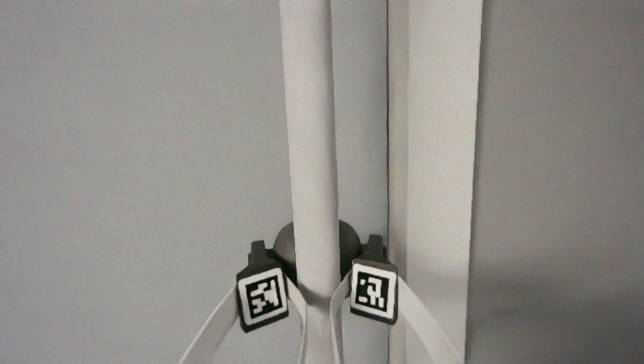

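Request:
execute_actions:
  actions:
    - {"r1": {"base": {"translate_m": -0.05}, "joints": {"arm_m": 0.443, "wrist_yaw_rad": 1.268}}}
  cameras: []

Scene clock: 387.57 s.
r1.base_odometry: x=+1.620 y=-0.006 heading=-0.489 (m, m, rad; r1's odometry frame)
r1.turned_by_wheels: +0.000 (rad since the last result)
r1.turned_by_imu: +0.001 (rad since the last result)
r1.base_tilt: forward=-0.6 right=-1.0 (deg)
r1.lidar_m: 0.26 0.28 0.38 0.93 1.67 2.22 2.35 2.26 1.60 1.30 0.37 0.27
r1.head_depth_mm: 476 519 575 637 704 1083 1322 / 406 438 476 520 576 643 731 / 354 378 406 439 476 522 579 / 313 333 355 378 407 439 477 / 288 298 314 333 355 380 407 / - - 288 298 315 334 355 / - - - - 289 298 315
r1.base_status: done
r1.joint_positions: lift_m=+0.970 arm_m=+0.443 wrist_yaw_rad=+1.263 wrist_pitch_rad=-0.020 wrist_roll_rad=+0.002 gripper_m=-0.019 head_pan_rad=-0.893 head_tilt_rad=-0.298
r1.joint_status: all done
r1.motor_effort: left_wheel=+8(14) right_wheel=-10(30) lift_m=+33(33) arm_m=+2(2) wrist_yaw_rad=+6(19) wrist_pitch_rad=+7(7) wrist_roll_rad=+0(0) gripper_m=-13(15) head_pan_rad=-5(4) head_tilt_rad=-1(1) (%)
r1.hand_pose: x=+0.2223 y=-0.6653 z=+1.0791 quat_wxyz=(+0.575, +0.424, -0.567, +0.411) (m; r1's base frame)
r1.wrist_depth_mm: 145 153 166 117 248 301 347 / 147 157 169 119 257 308 363 / 151 161 175 122 263 322 376 / 154 164 179 190 274 334 399 / 158 168 183 128 284 349 415 / 162 173 185 132 318 367 431 / 166 178 200 144 301 379 463
r2.base_odometry: x=+0.716 y=+0.826 heading=-2.690 (m, m, rad; r2's odometry frame)
r2.turned_by_wheels: +0.000 (rad since the last result)
r2.turned_by_imu: +0.001 (rad since the last result)
r2.base_tilt: forward=+1.0 right=+2.3 (deg)
r2.lidar_m: 1.20 1.71 2.31 2.82 1.39 1.01 0.97 0.48 0.35 0.33 0.34 0.46
r2.head_depth_mm: 765 836 904 708 536 431 464 / 810 888 950 703 533 442 - / 861 947 990 696 540 - - / 915 1012 1007 691 527 - - / 974 1088 994 687 543 634 867 / 1046 1176 983 682 550 309 955 / 1129 1279 970 675 308 293 1134
r2.base_status: not commanded
r2.joint_positions: lift_m=+0.950 arm_m=+0.003 wrist_yaw_rad=+1.570 wrist_pitch_rad=-0.028 wrist_roll_rad=+0.006 gripper_m=+0.059 head_pan_rad=-1.007 head_tilt_rad=-0.593
r2.joint_status: not commanded
r2.on_its_own: gripper_m is held at +0.057, not at your +0.040, by its stall guard, which is not easing now
r2.motor_effort: left_wheel=-3(3) right_wheel=+4(4) lift_m=+41(41) arm_m=-5(4) wrist_yaw_rad=+1(1) wrist_pitch_rad=+9(9) wrist_roll_rad=+0(1) gripper_m=-23(23) head_pan_rad=+4(4) head_tilt_rad=-5(5) (%)
r2.hand_pose: x=+0.2341 y=-0.1483 z=+1.0572 quat_wxyz=(+0.506, +0.508, -0.494, +0.491) (m; r2's base frame)
r2.wrist_depth_mm: - - - - - - 892 / - - - - - - 919 / - - - - - - 939 / - - - 142 210 - 921 / - - - 177 132 654 660 / - - 132 125 113 452 440 / - - 136 120 111 332 332
pictures: none
No camera images: the call's "cameras" was empty. Leave "cameras" out to get every camera's image.

Request:
execute_actions:
  actions:
    - {"r1": {"base": {"translate_m": -0.1}, "joints": {"arm_m": 0.423}}, "r2": {"base": {"rotate_rad": 1.14}, "joints": {"head_pan_rad": 0.0, "head_tilt_rad": -0.5}}}
  cameras: []

Scene clock: 406.30 s.
r1.base_odometry: x=+1.532 y=+0.041 heading=-0.488 (m, m, rad; r1's odometry frame)
r1.turned_by_wheels: +0.000 (rad since the last result)
r1.turned_by_imu: +0.002 (rad since the last result)
r1.base_tilt: forward=-0.6 right=-1.0 (deg)
r1.lidar_m: 0.33 0.36 0.52 1.27 1.68 2.21 2.25 2.27 1.60 1.52 0.42 0.33
r1.head_depth_mm: 490 530 579 633 696 815 1484 / 435 467 504 548 600 663 745 / 391 416 447 480 520 568 624 / 355 377 401 428 459 494 537 / 326 344 364 386 411 439 472 / 300 316 333 351 372 395 422 / 285 292 307 322 340 359 380
r1.base_status: done
r1.joint_positions: lift_m=+0.970 arm_m=+0.423 wrist_yaw_rad=+1.230 wrist_pitch_rad=-0.020 wrist_roll_rad=+0.002 gripper_m=-0.019 head_pan_rad=-0.893 head_tilt_rad=-0.298
r1.joint_status: all done
r1.on_its_own: wrist_yaw_rad is held at +1.228, not at your +1.268, by its stall guard, which is not easing now
r1.motor_effort: left_wheel=+7(12) right_wheel=-9(29) lift_m=+33(33) arm_m=-5(10) wrist_yaw_rad=-3(46) wrist_pitch_rad=+7(7) wrist_roll_rad=+0(0) gripper_m=-13(18) head_pan_rad=-5(4) head_tilt_rad=-1(1) (%)
r1.hand_pose: x=+0.2196 y=-0.6538 z=+1.0791 quat_wxyz=(+0.581, +0.414, -0.573, +0.402) (m; r1's base frame)
r1.wrist_depth_mm: 150 157 168 117 384 441 525 / 154 161 172 119 395 458 553 / 157 165 177 123 412 483 573 / 162 170 182 189 424 496 604 / 166 174 187 128 447 524 637 / 170 179 189 132 475 533 670 / 174 185 203 205 467 571 707
r2.base_odometry: x=+0.716 y=+0.826 heading=-1.550 (m, m, rad; r2's odometry frame)
r2.turned_by_wheels: +1.140 (rad since the last result)
r2.turned_by_imu: +1.131 (rad since the last result)
r2.base_tilt: forward=+1.0 right=+2.3 (deg)
r2.lidar_m: 2.54 2.82 1.25 0.99 0.98 0.44 0.34 0.33 0.35 0.51 1.66 1.76
r2.head_depth_mm: 2007 2103 2185 2302 2006 378 - / 2304 2438 2564 2598 1984 1600 1267 / 2655 2874 3089 2742 1971 1542 1264 / 2601 2870 3188 2697 1956 1535 1255 / 2489 2730 3003 2712 1936 1517 1254 / 2392 2604 2837 2662 1932 1519 1245 / 2292 2489 2711 2637 1912 1510 1242
r2.base_status: done
r2.joint_positions: lift_m=+0.950 arm_m=+0.003 wrist_yaw_rad=+1.570 wrist_pitch_rad=-0.028 wrist_roll_rad=+0.006 gripper_m=+0.059 head_pan_rad=-0.007 head_tilt_rad=-0.507
r2.joint_status: all done
r2.on_its_own: gripper_m is held at +0.057, not at your +0.040, by its stall guard, which is not easing now
r2.motor_effort: left_wheel=-3(8) right_wheel=+4(9) lift_m=+41(41) arm_m=-5(5) wrist_yaw_rad=+0(1) wrist_pitch_rad=+9(9) wrist_roll_rad=+0(0) gripper_m=-22(24) head_pan_rad=+4(56) head_tilt_rad=+5(18) (%)
r2.hand_pose: x=+0.2341 y=-0.1483 z=+1.0572 quat_wxyz=(+0.506, +0.508, -0.494, +0.491) (m; r2's base frame)
r2.wrist_depth_mm: - - - - - - - / - - - - - - - / - - - - - - - / - - - 146 - - - / - - 137 149 132 - - / - - 132 122 113 - - / - - 137 121 111 - -
pictures: none
No camera images: the call's "cameras" was empty. Leave "cameras" out to get every camera's image.

Request:
execute_actions:
  actions:
    - {"r1": {"base": {"translate_m": -0.05}, "joints": {"arm_m": 0.42, "wrist_yaw_rad": 1.25}}, "r2": {"base": {"translate_m": 0.2}}}
  cameras: []

Request:
execute_actions:
  actions:
    - {"r1": {"base": {"translate_m": -0.05}, "joints": {"arm_m": 0.412, "wrist_yaw_rad": 1.25}}, "r2": {"base": {"translate_m": 0.2}}}
  cameras: []

Scene clock: 433.77 s.
r1.base_odometry: x=+1.488 y=+0.064 heading=-0.488 (m, m, rad; r1's odometry frame)
r1.turned_by_wheels: +0.000 (rad since the last result)
r1.turned_by_imu: +0.002 (rad since the last result)
r1.base_tilt: forward=-0.7 right=-1.1 (deg)
r1.lidar_m: 0.36 0.40 0.59 1.44 1.67 2.22 2.20 2.26 1.61 1.53 0.45 0.37
r1.head_depth_mm: 497 537 583 639 685 792 1498 / 448 481 518 562 612 673 753 / 408 435 466 499 540 587 645 / 375 397 423 451 483 521 565 / 346 365 386 411 437 468 503 / 321 338 356 377 399 424 453 / 300 315 331 348 367 388 412
r1.base_status: done
r1.joint_positions: lift_m=+0.970 arm_m=+0.420 wrist_yaw_rad=+1.254 wrist_pitch_rad=-0.021 wrist_roll_rad=+0.002 gripper_m=-0.019 head_pan_rad=-0.893 head_tilt_rad=-0.298
r1.joint_status: all done
r1.motor_effort: left_wheel=+9(14) right_wheel=-10(24) lift_m=+33(33) arm_m=-4(7) wrist_yaw_rad=-4(20) wrist_pitch_rad=+7(7) wrist_roll_rad=+0(0) gripper_m=-14(14) head_pan_rad=-4(4) head_tilt_rad=-2(2) (%)
r1.hand_pose: x=+0.2215 y=-0.6451 z=+1.0789 quat_wxyz=(+0.577, +0.421, -0.568, +0.408) (m; r1's base frame)
r1.wrist_depth_mm: 156 162 168 177 430 492 573 / 161 166 175 181 452 513 598 / 164 170 180 124 462 535 629 / 169 176 184 127 479 561 658 / 173 181 190 129 499 578 694 / 179 187 193 132 527 599 732 / 183 193 205 214 229 626 757
r2.base_odometry: x=+0.720 y=+0.626 heading=-1.550 (m, m, rad; r2's odometry frame)
r2.turned_by_wheels: +0.000 (rad since the last result)
r2.turned_by_imu: +0.002 (rad since the last result)
r2.base_tilt: forward=+1.0 right=+2.3 (deg)
r2.lidar_m: 2.42 2.64 1.11 1.08 1.07 0.68 0.53 0.51 0.55 0.79 1.57 1.67
r2.head_depth_mm: 1893 1968 2089 2203 2000 372 - / 2202 2307 2427 2473 1984 1613 1268 / 2505 2704 2942 2724 1972 1542 1269 / 2439 2694 2968 2729 1957 1527 1261 / 2340 2521 2789 2689 1938 1520 1252 / 2230 2444 2676 2674 1936 1512 1251 / 2129 2316 2532 2606 1912 1510 1242
r2.base_status: done
r2.joint_positions: lift_m=+0.950 arm_m=+0.003 wrist_yaw_rad=+1.570 wrist_pitch_rad=-0.028 wrist_roll_rad=+0.006 gripper_m=+0.059 head_pan_rad=-0.007 head_tilt_rad=-0.507
r2.joint_status: not commanded
r2.on_its_own: gripper_m is held at +0.057, not at your +0.040, by its stall guard, which is not easing now
r2.motor_effort: left_wheel=-4(6) right_wheel=+4(9) lift_m=+41(41) arm_m=-5(5) wrist_yaw_rad=+1(1) wrist_pitch_rad=+9(9) wrist_roll_rad=+0(0) gripper_m=-23(23) head_pan_rad=+4(4) head_tilt_rad=+4(5) (%)
r2.hand_pose: x=+0.2341 y=-0.1483 z=+1.0572 quat_wxyz=(+0.506, +0.508, -0.494, +0.491) (m; r2's base frame)
r2.wrist_depth_mm: - - - - - - - / - - - - - - - / - - - - - - - / - - - 143 209 - - / - - - 178 132 - - / - - 132 124 114 - - / - - 137 120 111 - -
pictures: none
No camera images: the call's "cameras" was empty. Leave "cameras" out to get every camera's image.

Scene clock: 436.73 s.
r1.base_odometry: x=+1.443 y=+0.087 heading=-0.487 (m, m, rad; r1's odometry frame)
r1.turned_by_wheels: +0.001 (rad since the last result)
r1.turned_by_imu: +0.001 (rad since the last result)
r1.base_tilt: forward=-0.7 right=-1.1 (deg)
r1.lidar_m: 0.39 0.44 0.65 1.62 1.11 2.21 2.15 2.20 1.61 1.53 0.46 0.39
r1.head_depth_mm: 500 539 583 634 677 779 1478 / 457 489 526 568 619 681 754 / 421 448 479 514 555 602 659 / 390 414 440 468 503 541 587 / 363 383 406 431 459 491 529 / 340 358 377 399 423 450 480 / 319 335 352 371 391 414 440
r1.base_status: done
r1.joint_positions: lift_m=+0.970 arm_m=+0.412 wrist_yaw_rad=+1.264 wrist_pitch_rad=-0.021 wrist_roll_rad=+0.002 gripper_m=-0.019 head_pan_rad=-0.893 head_tilt_rad=-0.298
r1.joint_status: all done
r1.on_its_own: wrist_yaw_rad is at rest, and its effort (-17) is outside its rest range (-12 to +12)
r1.motor_effort: left_wheel=+12(17) right_wheel=-15(28) lift_m=+33(33) arm_m=-4(8) wrist_yaw_rad=-17(17) wrist_pitch_rad=+7(7) wrist_roll_rad=+0(0) gripper_m=-15(15) head_pan_rad=-4(4) head_tilt_rad=-2(1) (%)
r1.hand_pose: x=+0.2223 y=-0.6346 z=+1.0789 quat_wxyz=(+0.575, +0.424, -0.566, +0.411) (m; r1's base frame)
r1.wrist_depth_mm: 162 166 170 175 183 548 636 / 167 171 175 180 189 568 663 / 171 176 181 186 195 592 691 / 176 181 187 191 202 618 735 / 181 187 193 131 209 639 741 / 187 193 197 132 574 669 777 / 192 199 208 210 410 700 808
r2.base_odometry: x=+0.724 y=+0.426 heading=-1.550 (m, m, rad; r2's odometry frame)
r2.turned_by_wheels: +0.000 (rad since the last result)
r2.turned_by_imu: +0.001 (rad since the last result)
r2.base_tilt: forward=+1.0 right=+2.3 (deg)
r2.lidar_m: 2.29 2.46 0.98 1.17 1.16 1.22 0.71 0.69 0.74 1.07 1.48 1.58
r2.head_depth_mm: 1795 1875 1964 2077 1984 372 - / 2053 2178 2305 2375 1977 1594 1271 / 2339 2499 2757 2698 1980 1538 1263 / 2251 2499 2769 2699 1957 1529 1261 / 2164 2379 2606 2670 1941 1534 1251 / 2067 2250 2497 2593 1940 1525 1245 / 1967 2142 2371 2497 1917 1505 1242
r2.base_status: done
r2.joint_positions: lift_m=+0.950 arm_m=+0.003 wrist_yaw_rad=+1.570 wrist_pitch_rad=-0.028 wrist_roll_rad=+0.006 gripper_m=+0.059 head_pan_rad=-0.007 head_tilt_rad=-0.507
r2.joint_status: not commanded
r2.on_its_own: gripper_m is held at +0.057, not at your +0.040, by its stall guard, which is not easing now
r2.motor_effort: left_wheel=-4(4) right_wheel=+4(9) lift_m=+41(41) arm_m=-4(4) wrist_yaw_rad=+1(1) wrist_pitch_rad=+9(9) wrist_roll_rad=+0(0) gripper_m=-23(22) head_pan_rad=+4(4) head_tilt_rad=+4(4) (%)
r2.hand_pose: x=+0.2341 y=-0.1483 z=+1.0572 quat_wxyz=(+0.506, +0.508, -0.494, +0.491) (m; r2's base frame)
r2.wrist_depth_mm: - - - - - - - / - - - - - - - / - - - - - - - / - - - 143 209 - - / - - - 167 133 - - / - - 132 125 113 - - / - - 137 120 111 - -
pictures: none
No camera images: the call's "cameras" was empty. Leave "cameras" out to get every camera's image.

Request:
execute_actions:
  actions:
    - {"r1": {"base": {"translate_m": -0.05}, "joints": {"arm_m": 0.392, "wrist_yaw_rad": 1.25}}, "r2": {"base": {"translate_m": 0.2}}}
  cameras: []

Request:
execute_actions:
  actions:
    - {"r1": {"base": {"translate_m": -0.05}, "joints": {"arm_m": 0.374, "wrist_yaw_rad": 1.25}}, "r2": {"base": {"translate_m": 0.2}}}
  cameras: []

Scene clock: 451.63 s.
r1.base_odometry: x=+1.399 y=+0.111 heading=-0.487 (m, m, rad; r1's odometry frame)
r1.turned_by_wheels: +0.000 (rad since the last result)
r1.turned_by_imu: +0.002 (rad since the last result)
r1.base_tilt: forward=-0.6 right=-1.1 (deg)
r1.lidar_m: 0.42 0.49 0.72 1.63 0.91 0.99 2.10 2.15 1.60 1.53 0.48 0.42
r1.head_depth_mm: 497 535 575 625 667 760 1485 / 461 492 528 570 617 675 747 / 428 455 486 520 561 607 665 / 400 424 450 480 514 553 600 / 375 397 420 445 475 508 547 / 354 373 393 415 441 470 502 / 334 351 370 389 411 436 464
r1.base_status: done
r1.joint_positions: lift_m=+0.970 arm_m=+0.392 wrist_yaw_rad=+1.255 wrist_pitch_rad=-0.021 wrist_roll_rad=+0.002 gripper_m=-0.019 head_pan_rad=-0.893 head_tilt_rad=-0.298
r1.joint_status: all done
r1.motor_effort: left_wheel=+8(14) right_wheel=-10(31) lift_m=+33(33) arm_m=-4(6) wrist_yaw_rad=-6(16) wrist_pitch_rad=+7(7) wrist_roll_rad=+0(0) gripper_m=-13(15) head_pan_rad=-4(4) head_tilt_rad=-1(2) (%)
r1.hand_pose: x=+0.2217 y=-0.6167 z=+1.0790 quat_wxyz=(+0.576, +0.422, -0.568, +0.409) (m; r1's base frame)
r1.wrist_depth_mm: 167 170 172 174 179 620 720 / 171 174 177 179 185 647 729 / 176 180 183 125 191 668 757 / 182 185 189 127 198 696 774 / 188 191 194 129 205 714 800 / 193 198 199 131 650 764 840 / 200 204 210 213 222 782 881
r2.base_odometry: x=+0.728 y=+0.226 heading=-1.550 (m, m, rad; r2's odometry frame)
r2.turned_by_wheels: +0.000 (rad since the last result)
r2.turned_by_imu: +0.002 (rad since the last result)
r2.base_tilt: forward=+1.0 right=+2.2 (deg)
r2.lidar_m: 2.16 2.28 0.86 1.25 1.24 1.31 0.89 0.88 0.93 1.35 1.40 1.49
r2.head_depth_mm: 1687 1761 1857 1955 1923 372 - / 1933 2049 2166 2285 1983 1592 1269 / 2172 2366 2574 2585 1978 1540 1267 / 2107 2309 2551 2690 1962 1536 1265 / 2012 2187 2440 2532 1933 1526 1259 / 1920 2083 2300 2463 1936 1515 1246 / 1832 1989 2182 2376 1927 1500 1238
r2.base_status: done
r2.joint_positions: lift_m=+0.950 arm_m=+0.003 wrist_yaw_rad=+1.570 wrist_pitch_rad=-0.028 wrist_roll_rad=+0.006 gripper_m=+0.059 head_pan_rad=-0.007 head_tilt_rad=-0.507
r2.joint_status: not commanded
r2.on_its_own: gripper_m is held at +0.057, not at your +0.040, by its stall guard, which is not easing now
r2.motor_effort: left_wheel=-4(6) right_wheel=+4(10) lift_m=+41(41) arm_m=-5(5) wrist_yaw_rad=+1(0) wrist_pitch_rad=+9(9) wrist_roll_rad=+1(0) gripper_m=-23(22) head_pan_rad=+4(4) head_tilt_rad=+4(5) (%)
r2.hand_pose: x=+0.2341 y=-0.1483 z=+1.0572 quat_wxyz=(+0.506, +0.508, -0.494, +0.491) (m; r2's base frame)
r2.wrist_depth_mm: - - - - - - 978 / - - - - - - - / - - - - - - - / - - - 144 211 - - / - - - 178 132 - - / - - 133 124 113 - - / - - 137 120 111 - -
pictures: none
No camera images: the call's "cameras" was empty. Leave "cameras" out to get every camera's image.

Scene clock: 454.60 s.
r1.base_odometry: x=+1.355 y=+0.134 heading=-0.486 (m, m, rad; r1's odometry frame)
r1.turned_by_wheels: +0.000 (rad since the last result)
r1.turned_by_imu: +0.001 (rad since the last result)
r1.base_tilt: forward=-0.6 right=-1.0 (deg)
r1.lidar_m: 0.44 0.54 0.79 1.62 1.67 0.79 2.05 2.10 1.60 1.53 0.49 0.44
r1.head_depth_mm: 494 529 571 614 648 743 1491 / 463 493 528 568 616 671 740 / 434 461 492 526 567 613 670 / 409 433 460 490 525 564 612 / 387 408 432 459 489 523 564 / 367 386 407 431 458 487 522 / 348 365 385 406 430 456 486
r1.base_status: done
r1.joint_positions: lift_m=+0.970 arm_m=+0.374 wrist_yaw_rad=+1.257 wrist_pitch_rad=-0.020 wrist_roll_rad=+0.002 gripper_m=-0.019 head_pan_rad=-0.893 head_tilt_rad=-0.298
r1.joint_status: all done
r1.motor_effort: left_wheel=+9(12) right_wheel=-12(28) lift_m=+33(32) arm_m=-4(8) wrist_yaw_rad=-9(9) wrist_pitch_rad=+7(7) wrist_roll_rad=+0(0) gripper_m=-15(15) head_pan_rad=-4(3) head_tilt_rad=-2(1) (%)
r1.hand_pose: x=+0.2218 y=-0.5982 z=+1.0791 quat_wxyz=(+0.576, +0.422, -0.568, +0.409) (m; r1's base frame)
r1.wrist_depth_mm: 173 174 174 174 176 682 766 / 179 178 180 178 182 702 776 / 185 185 185 184 188 743 804 / 190 191 191 128 194 766 837 / 197 197 198 130 201 788 866 / 203 204 204 132 208 830 893 / 211 211 214 211 218 867 889
r2.base_odometry: x=+0.732 y=+0.026 heading=-1.551 (m, m, rad; r2's odometry frame)
r2.turned_by_wheels: +0.000 (rad since the last result)
r2.turned_by_imu: +0.001 (rad since the last result)
r2.base_tilt: forward=+1.0 right=+2.3 (deg)
r2.lidar_m: 2.03 2.09 1.42 0.78 1.33 1.40 1.08 1.05 1.12 1.33 1.31 1.40
r2.head_depth_mm: 1580 1666 1742 1826 1852 373 - / 1821 1917 2044 2164 1983 1606 1271 / 2010 2168 2383 2487 1969 1539 1266 / 1914 2118 2355 2559 1953 1537 1260 / 1841 2002 2216 2430 1957 1523 1258 / 1751 1906 2103 2299 1939 1519 1244 / 1674 1824 1996 2209 1921 1509 1243
r2.base_status: done
r2.joint_positions: lift_m=+0.950 arm_m=+0.003 wrist_yaw_rad=+1.570 wrist_pitch_rad=-0.028 wrist_roll_rad=+0.006 gripper_m=+0.059 head_pan_rad=-0.007 head_tilt_rad=-0.507
r2.joint_status: not commanded
r2.on_its_own: gripper_m is held at +0.057, not at your +0.040, by its stall guard, which is not easing now
r2.motor_effort: left_wheel=-4(4) right_wheel=+4(11) lift_m=+41(41) arm_m=-5(5) wrist_yaw_rad=+0(0) wrist_pitch_rad=+9(9) wrist_roll_rad=+0(0) gripper_m=-23(22) head_pan_rad=+4(4) head_tilt_rad=+4(4) (%)
r2.hand_pose: x=+0.2341 y=-0.1483 z=+1.0572 quat_wxyz=(+0.506, +0.508, -0.494, +0.491) (m; r2's base frame)
r2.wrist_depth_mm: - - - - - - 905 / - - - - - - 921 / - - - - - - 935 / - - - 143 210 - 919 / - - - 153 132 - 962 / - - 132 125 113 - 986 / - - 136 120 111 - 960
pictures: none
No camera images: the call's "cameras" was empty. Leave "cameras" out to get every camera's image.

Request:
execute_actions:
  actions:
    - {"r1": {"base": {"translate_m": -0.05}, "joints": {"arm_m": 0.353, "wrist_yaw_rad": 1.25}}, "r2": {"base": {"translate_m": 0.4}}}
  cameras: []

Request:
execute_actions:
  actions:
    - {"r1": {"base": {"translate_m": -0.05}, "joints": {"arm_m": 0.329, "wrist_yaw_rad": 1.25}}, "r2": {"base": {"translate_m": 0.4}}}
  cameras: []

Scene clock: 471.60 s.
r1.base_odometry: x=+1.311 y=+0.158 heading=-0.486 (m, m, rad; r1's odometry frame)
r1.turned_by_wheels: +0.001 (rad since the last result)
r1.turned_by_imu: +0.002 (rad since the last result)
r1.base_tilt: forward=-0.6 right=-1.0 (deg)
r1.lidar_m: 0.46 0.59 0.86 1.62 1.66 0.73 0.72 2.06 1.61 1.53 0.50 0.46
r1.head_depth_mm: 483 516 555 593 643 721 1481 / 457 488 521 559 604 656 721 / 433 460 490 524 563 610 663 / 412 436 462 492 527 568 614 / 392 414 438 465 496 531 572 / 374 394 416 441 467 499 534 / 358 376 396 418 443 471 502
r1.base_status: done
r1.joint_positions: lift_m=+0.970 arm_m=+0.353 wrist_yaw_rad=+1.265 wrist_pitch_rad=-0.021 wrist_roll_rad=+0.002 gripper_m=-0.019 head_pan_rad=-0.893 head_tilt_rad=-0.298
r1.joint_status: all done
r1.on_its_own: wrist_yaw_rad is at rest, and its effort (-17) is outside its rest range (-12 to +12)
r1.motor_effort: left_wheel=+10(14) right_wheel=-13(27) lift_m=+32(33) arm_m=-3(7) wrist_yaw_rad=-17(18) wrist_pitch_rad=+7(7) wrist_roll_rad=+0(0) gripper_m=-12(15) head_pan_rad=-4(3) head_tilt_rad=-1(2) (%)
r1.hand_pose: x=+0.2224 y=-0.5752 z=+1.0790 quat_wxyz=(+0.574, +0.424, -0.566, +0.412) (m; r1's base frame)
r1.wrist_depth_mm: 179 177 174 169 170 738 812 / 185 182 179 174 174 770 831 / 192 188 185 122 181 794 853 / 198 196 192 124 187 816 874 / 204 202 198 126 192 850 880 / 213 209 207 128 198 877 905 / 222 217 214 206 209 920 921
r2.base_odometry: x=+0.740 y=-0.374 heading=-1.551 (m, m, rad; r2's odometry frame)
r2.turned_by_wheels: +0.000 (rad since the last result)
r2.turned_by_imu: +0.003 (rad since the last result)
r2.base_tilt: forward=+1.0 right=+2.3 (deg)
r2.lidar_m: 1.76 1.74 1.85 0.85 1.37 1.58 1.44 1.41 1.49 1.16 1.14 1.21
r2.head_depth_mm: 1373 1432 1510 1594 1668 372 - / 1584 1669 1769 1877 1905 1600 1267 / 1662 1824 2009 2204 1987 1548 1260 / 1575 1736 1915 2161 1955 1539 1260 / 1509 1657 1828 2032 1941 1526 1255 / 1433 1563 1720 1925 1927 1509 1250 / 1381 1497 1640 1824 1904 1505 1240
r2.base_status: done
r2.joint_positions: lift_m=+0.950 arm_m=+0.003 wrist_yaw_rad=+1.570 wrist_pitch_rad=-0.028 wrist_roll_rad=+0.006 gripper_m=+0.059 head_pan_rad=-0.007 head_tilt_rad=-0.507
r2.joint_status: not commanded
r2.on_its_own: gripper_m is held at +0.057, not at your +0.040, by its stall guard, which is not easing now
r2.motor_effort: left_wheel=-4(5) right_wheel=+4(10) lift_m=+41(41) arm_m=-5(5) wrist_yaw_rad=+0(1) wrist_pitch_rad=+9(9) wrist_roll_rad=+0(1) gripper_m=-22(22) head_pan_rad=+4(4) head_tilt_rad=+5(5) (%)
r2.hand_pose: x=+0.2341 y=-0.1483 z=+1.0572 quat_wxyz=(+0.506, +0.508, -0.494, +0.491) (m; r2's base frame)
r2.wrist_depth_mm: - - - - - - 781 / - - - - - - 795 / - - - - - - 786 / - - - 143 209 - 815 / - - - 177 132 - 828 / - - 132 125 114 - 799 / - - 137 120 110 - 812
pictures: none
No camera images: the call's "cameras" was empty. Leave "cameras" out to get every camera's image.

Scene clock: 476.57 s.
r1.base_odometry: x=+1.267 y=+0.181 heading=-0.485 (m, m, rad; r1's odometry frame)
r1.turned_by_wheels: +0.001 (rad since the last result)
r1.turned_by_imu: +0.002 (rad since the last result)
r1.base_tilt: forward=-0.6 right=-1.0 (deg)
r1.lidar_m: 0.48 0.63 0.93 1.62 1.66 2.05 0.82 2.00 1.61 1.54 0.50 0.47
r1.head_depth_mm: 474 505 537 570 624 1663 1494 / 452 480 513 551 595 646 706 / 432 458 488 521 560 605 658 / 414 438 464 494 530 569 615 / 396 419 443 471 502 538 580 / 380 401 424 449 477 509 546 / 366 385 406 429 455 484 517
r1.base_status: done
r1.joint_positions: lift_m=+0.970 arm_m=+0.329 wrist_yaw_rad=+1.269 wrist_pitch_rad=-0.020 wrist_roll_rad=+0.002 gripper_m=-0.019 head_pan_rad=-0.893 head_tilt_rad=-0.298
r1.joint_status: all done
r1.on_its_own: wrist_yaw_rad is at rest, and its effort (-22) is outside its rest range (-12 to +12)
r1.motor_effort: left_wheel=+12(15) right_wheel=-17(33) lift_m=+33(32) arm_m=-3(8) wrist_yaw_rad=-22(23) wrist_pitch_rad=+6(7) wrist_roll_rad=+0(0) gripper_m=-12(12) head_pan_rad=-4(4) head_tilt_rad=-2(1) (%)
r1.hand_pose: x=+0.2228 y=-0.5502 z=+1.0793 quat_wxyz=(+0.573, +0.425, -0.565, +0.413) (m; r1's base frame)
r1.wrist_depth_mm: 189 183 177 169 166 792 858 / 195 189 183 173 171 816 867 / 203 197 189 179 176 849 882 / 209 203 195 125 183 889 901 / 219 210 203 127 189 922 891 / 226 219 213 129 195 944 922 / 237 227 218 207 204 - 958
r2.base_odometry: x=+0.748 y=-0.774 heading=-1.551 (m, m, rad; r2's odometry frame)
r2.turned_by_wheels: +0.000 (rad since the last result)
r2.turned_by_imu: +0.003 (rad since the last result)
r2.base_tilt: forward=+1.0 right=+2.3 (deg)
r2.lidar_m: 1.40 1.37 1.46 1.27 0.94 1.77 1.81 1.78 1.27 0.99 0.97 1.03
r2.head_depth_mm: 1163 1218 1288 1345 1418 372 - / 1320 1411 1507 1596 1708 1600 1266 / 1305 1429 1591 1794 1903 1542 1258 / 1236 1354 1511 1686 1853 1542 1257 / 1178 1295 1437 1591 1769 1522 1255 / 1132 1229 1350 1500 1681 1512 1246 / 1082 1173 1277 1428 1585 1508 1240
r2.base_status: done
r2.joint_positions: lift_m=+0.950 arm_m=+0.003 wrist_yaw_rad=+1.570 wrist_pitch_rad=-0.028 wrist_roll_rad=+0.006 gripper_m=+0.059 head_pan_rad=-0.007 head_tilt_rad=-0.507
r2.joint_status: not commanded
r2.on_its_own: gripper_m is held at +0.057, not at your +0.040, by its stall guard, which is not easing now
r2.motor_effort: left_wheel=-3(5) right_wheel=+4(12) lift_m=+41(41) arm_m=-5(4) wrist_yaw_rad=+1(0) wrist_pitch_rad=+9(9) wrist_roll_rad=+0(0) gripper_m=-22(22) head_pan_rad=+4(4) head_tilt_rad=+4(4) (%)
r2.hand_pose: x=+0.2341 y=-0.1483 z=+1.0572 quat_wxyz=(+0.506, +0.508, -0.494, +0.491) (m; r2's base frame)
r2.wrist_depth_mm: - - - - - 832 637 / - - - - - 830 667 / - - - - - 839 643 / - - - 143 210 851 673 / - - - 178 132 840 670 / - - 132 124 113 812 654 / - - 137 120 111 864 678
pictures: none
No camera images: the call's "cameras" was empty. Leave "cameras" out to get every camera's image.

Request:
execute_actions:
  actions:
    - {"r1": {"base": {"translate_m": -0.05}, "joints": {"arm_m": 0.288, "wrist_yaw_rad": 1.25}}, "r2": {"base": {"translate_m": 0.32}}}
  cameras: []

Scene clock: 494.63 s.
r1.base_odometry: x=+1.222 y=+0.204 heading=-0.485 (m, m, rad; r1's odometry frame)
r1.turned_by_wheels: +0.000 (rad since the last result)
r1.turned_by_imu: +0.001 (rad since the last result)
r1.base_tilt: forward=-0.5 right=-1.0 (deg)
r1.lidar_m: 0.50 0.68 1.00 1.62 1.66 1.99 1.90 1.00 1.61 1.54 0.50 0.48
r1.head_depth_mm: 455 481 509 540 570 1649 1496 / 438 466 496 532 574 619 676 / 422 448 476 509 546 588 637 / 407 431 457 487 520 561 605 / 393 415 440 467 499 534 575 / 380 400 424 449 478 510 548 / 368 388 409 432 459 488 524
r1.base_status: done
r1.joint_positions: lift_m=+0.970 arm_m=+0.288 wrist_yaw_rad=+1.246 wrist_pitch_rad=-0.020 wrist_roll_rad=+0.002 gripper_m=-0.019 head_pan_rad=-0.893 head_tilt_rad=-0.298
r1.joint_status: all done
r1.motor_effort: left_wheel=+5(14) right_wheel=-9(32) lift_m=+33(33) arm_m=-5(6) wrist_yaw_rad=+4(24) wrist_pitch_rad=+6(7) wrist_roll_rad=+0(0) gripper_m=-11(12) head_pan_rad=-4(4) head_tilt_rad=-2(2) (%)
r1.hand_pose: x=+0.2210 y=-0.5149 z=+1.0793 quat_wxyz=(+0.578, +0.419, -0.570, +0.406) (m; r1's base frame)
r1.wrist_depth_mm: 195 188 180 113 165 887 890 / 203 194 185 116 170 897 898 / 210 202 192 120 175 936 905 / 219 209 199 183 180 972 921 / 228 217 206 125 187 - 925 / 238 227 216 129 192 - 960 / 250 236 222 140 201 - 979
r2.base_odometry: x=+0.755 y=-1.094 heading=-1.551 (m, m, rad; r2's odometry frame)
r2.turned_by_wheels: +0.000 (rad since the last result)
r2.turned_by_imu: +0.003 (rad since the last result)
r2.base_tilt: forward=+1.1 right=+2.4 (deg)
r2.lidar_m: 1.10 1.08 1.15 1.69 1.27 1.13 2.10 2.07 1.09 0.85 0.83 0.89
r2.head_depth_mm: 998 1045 1099 1154 1215 372 - / 1063 1158 1263 1365 1447 1501 1267 / 1013 1121 1243 1401 1617 1535 1265 / 966 1061 1174 1317 1502 1534 1260 / 924 1007 1111 1241 1406 1501 1254 / 883 965 1058 1173 1317 1436 1242 / 846 917 998 1111 1232 1380 1241
r2.base_status: done
r2.joint_positions: lift_m=+0.950 arm_m=+0.003 wrist_yaw_rad=+1.570 wrist_pitch_rad=-0.028 wrist_roll_rad=+0.006 gripper_m=+0.059 head_pan_rad=-0.007 head_tilt_rad=-0.507
r2.joint_status: not commanded
r2.on_its_own: gripper_m is held at +0.057, not at your +0.040, by its stall guard, which is not easing now
r2.motor_effort: left_wheel=-4(6) right_wheel=+4(10) lift_m=+41(41) arm_m=-4(5) wrist_yaw_rad=+0(1) wrist_pitch_rad=+9(9) wrist_roll_rad=+0(0) gripper_m=-23(23) head_pan_rad=+4(4) head_tilt_rad=+5(4) (%)
r2.hand_pose: x=+0.2341 y=-0.1483 z=+1.0572 quat_wxyz=(+0.506, +0.508, -0.494, +0.491) (m; r2's base frame)
r2.wrist_depth_mm: 816 844 963 - 968 686 547 / 794 889 - - 946 690 545 / 832 899 - - - 705 545 / 850 960 - 143 210 706 566 / 849 920 - 177 132 721 554 / 886 969 132 124 113 701 551 / 905 - 137 120 111 723 570
pictures: none
No camera images: the call's "cameras" was empty. Leave "cameras" out to get every camera's image.


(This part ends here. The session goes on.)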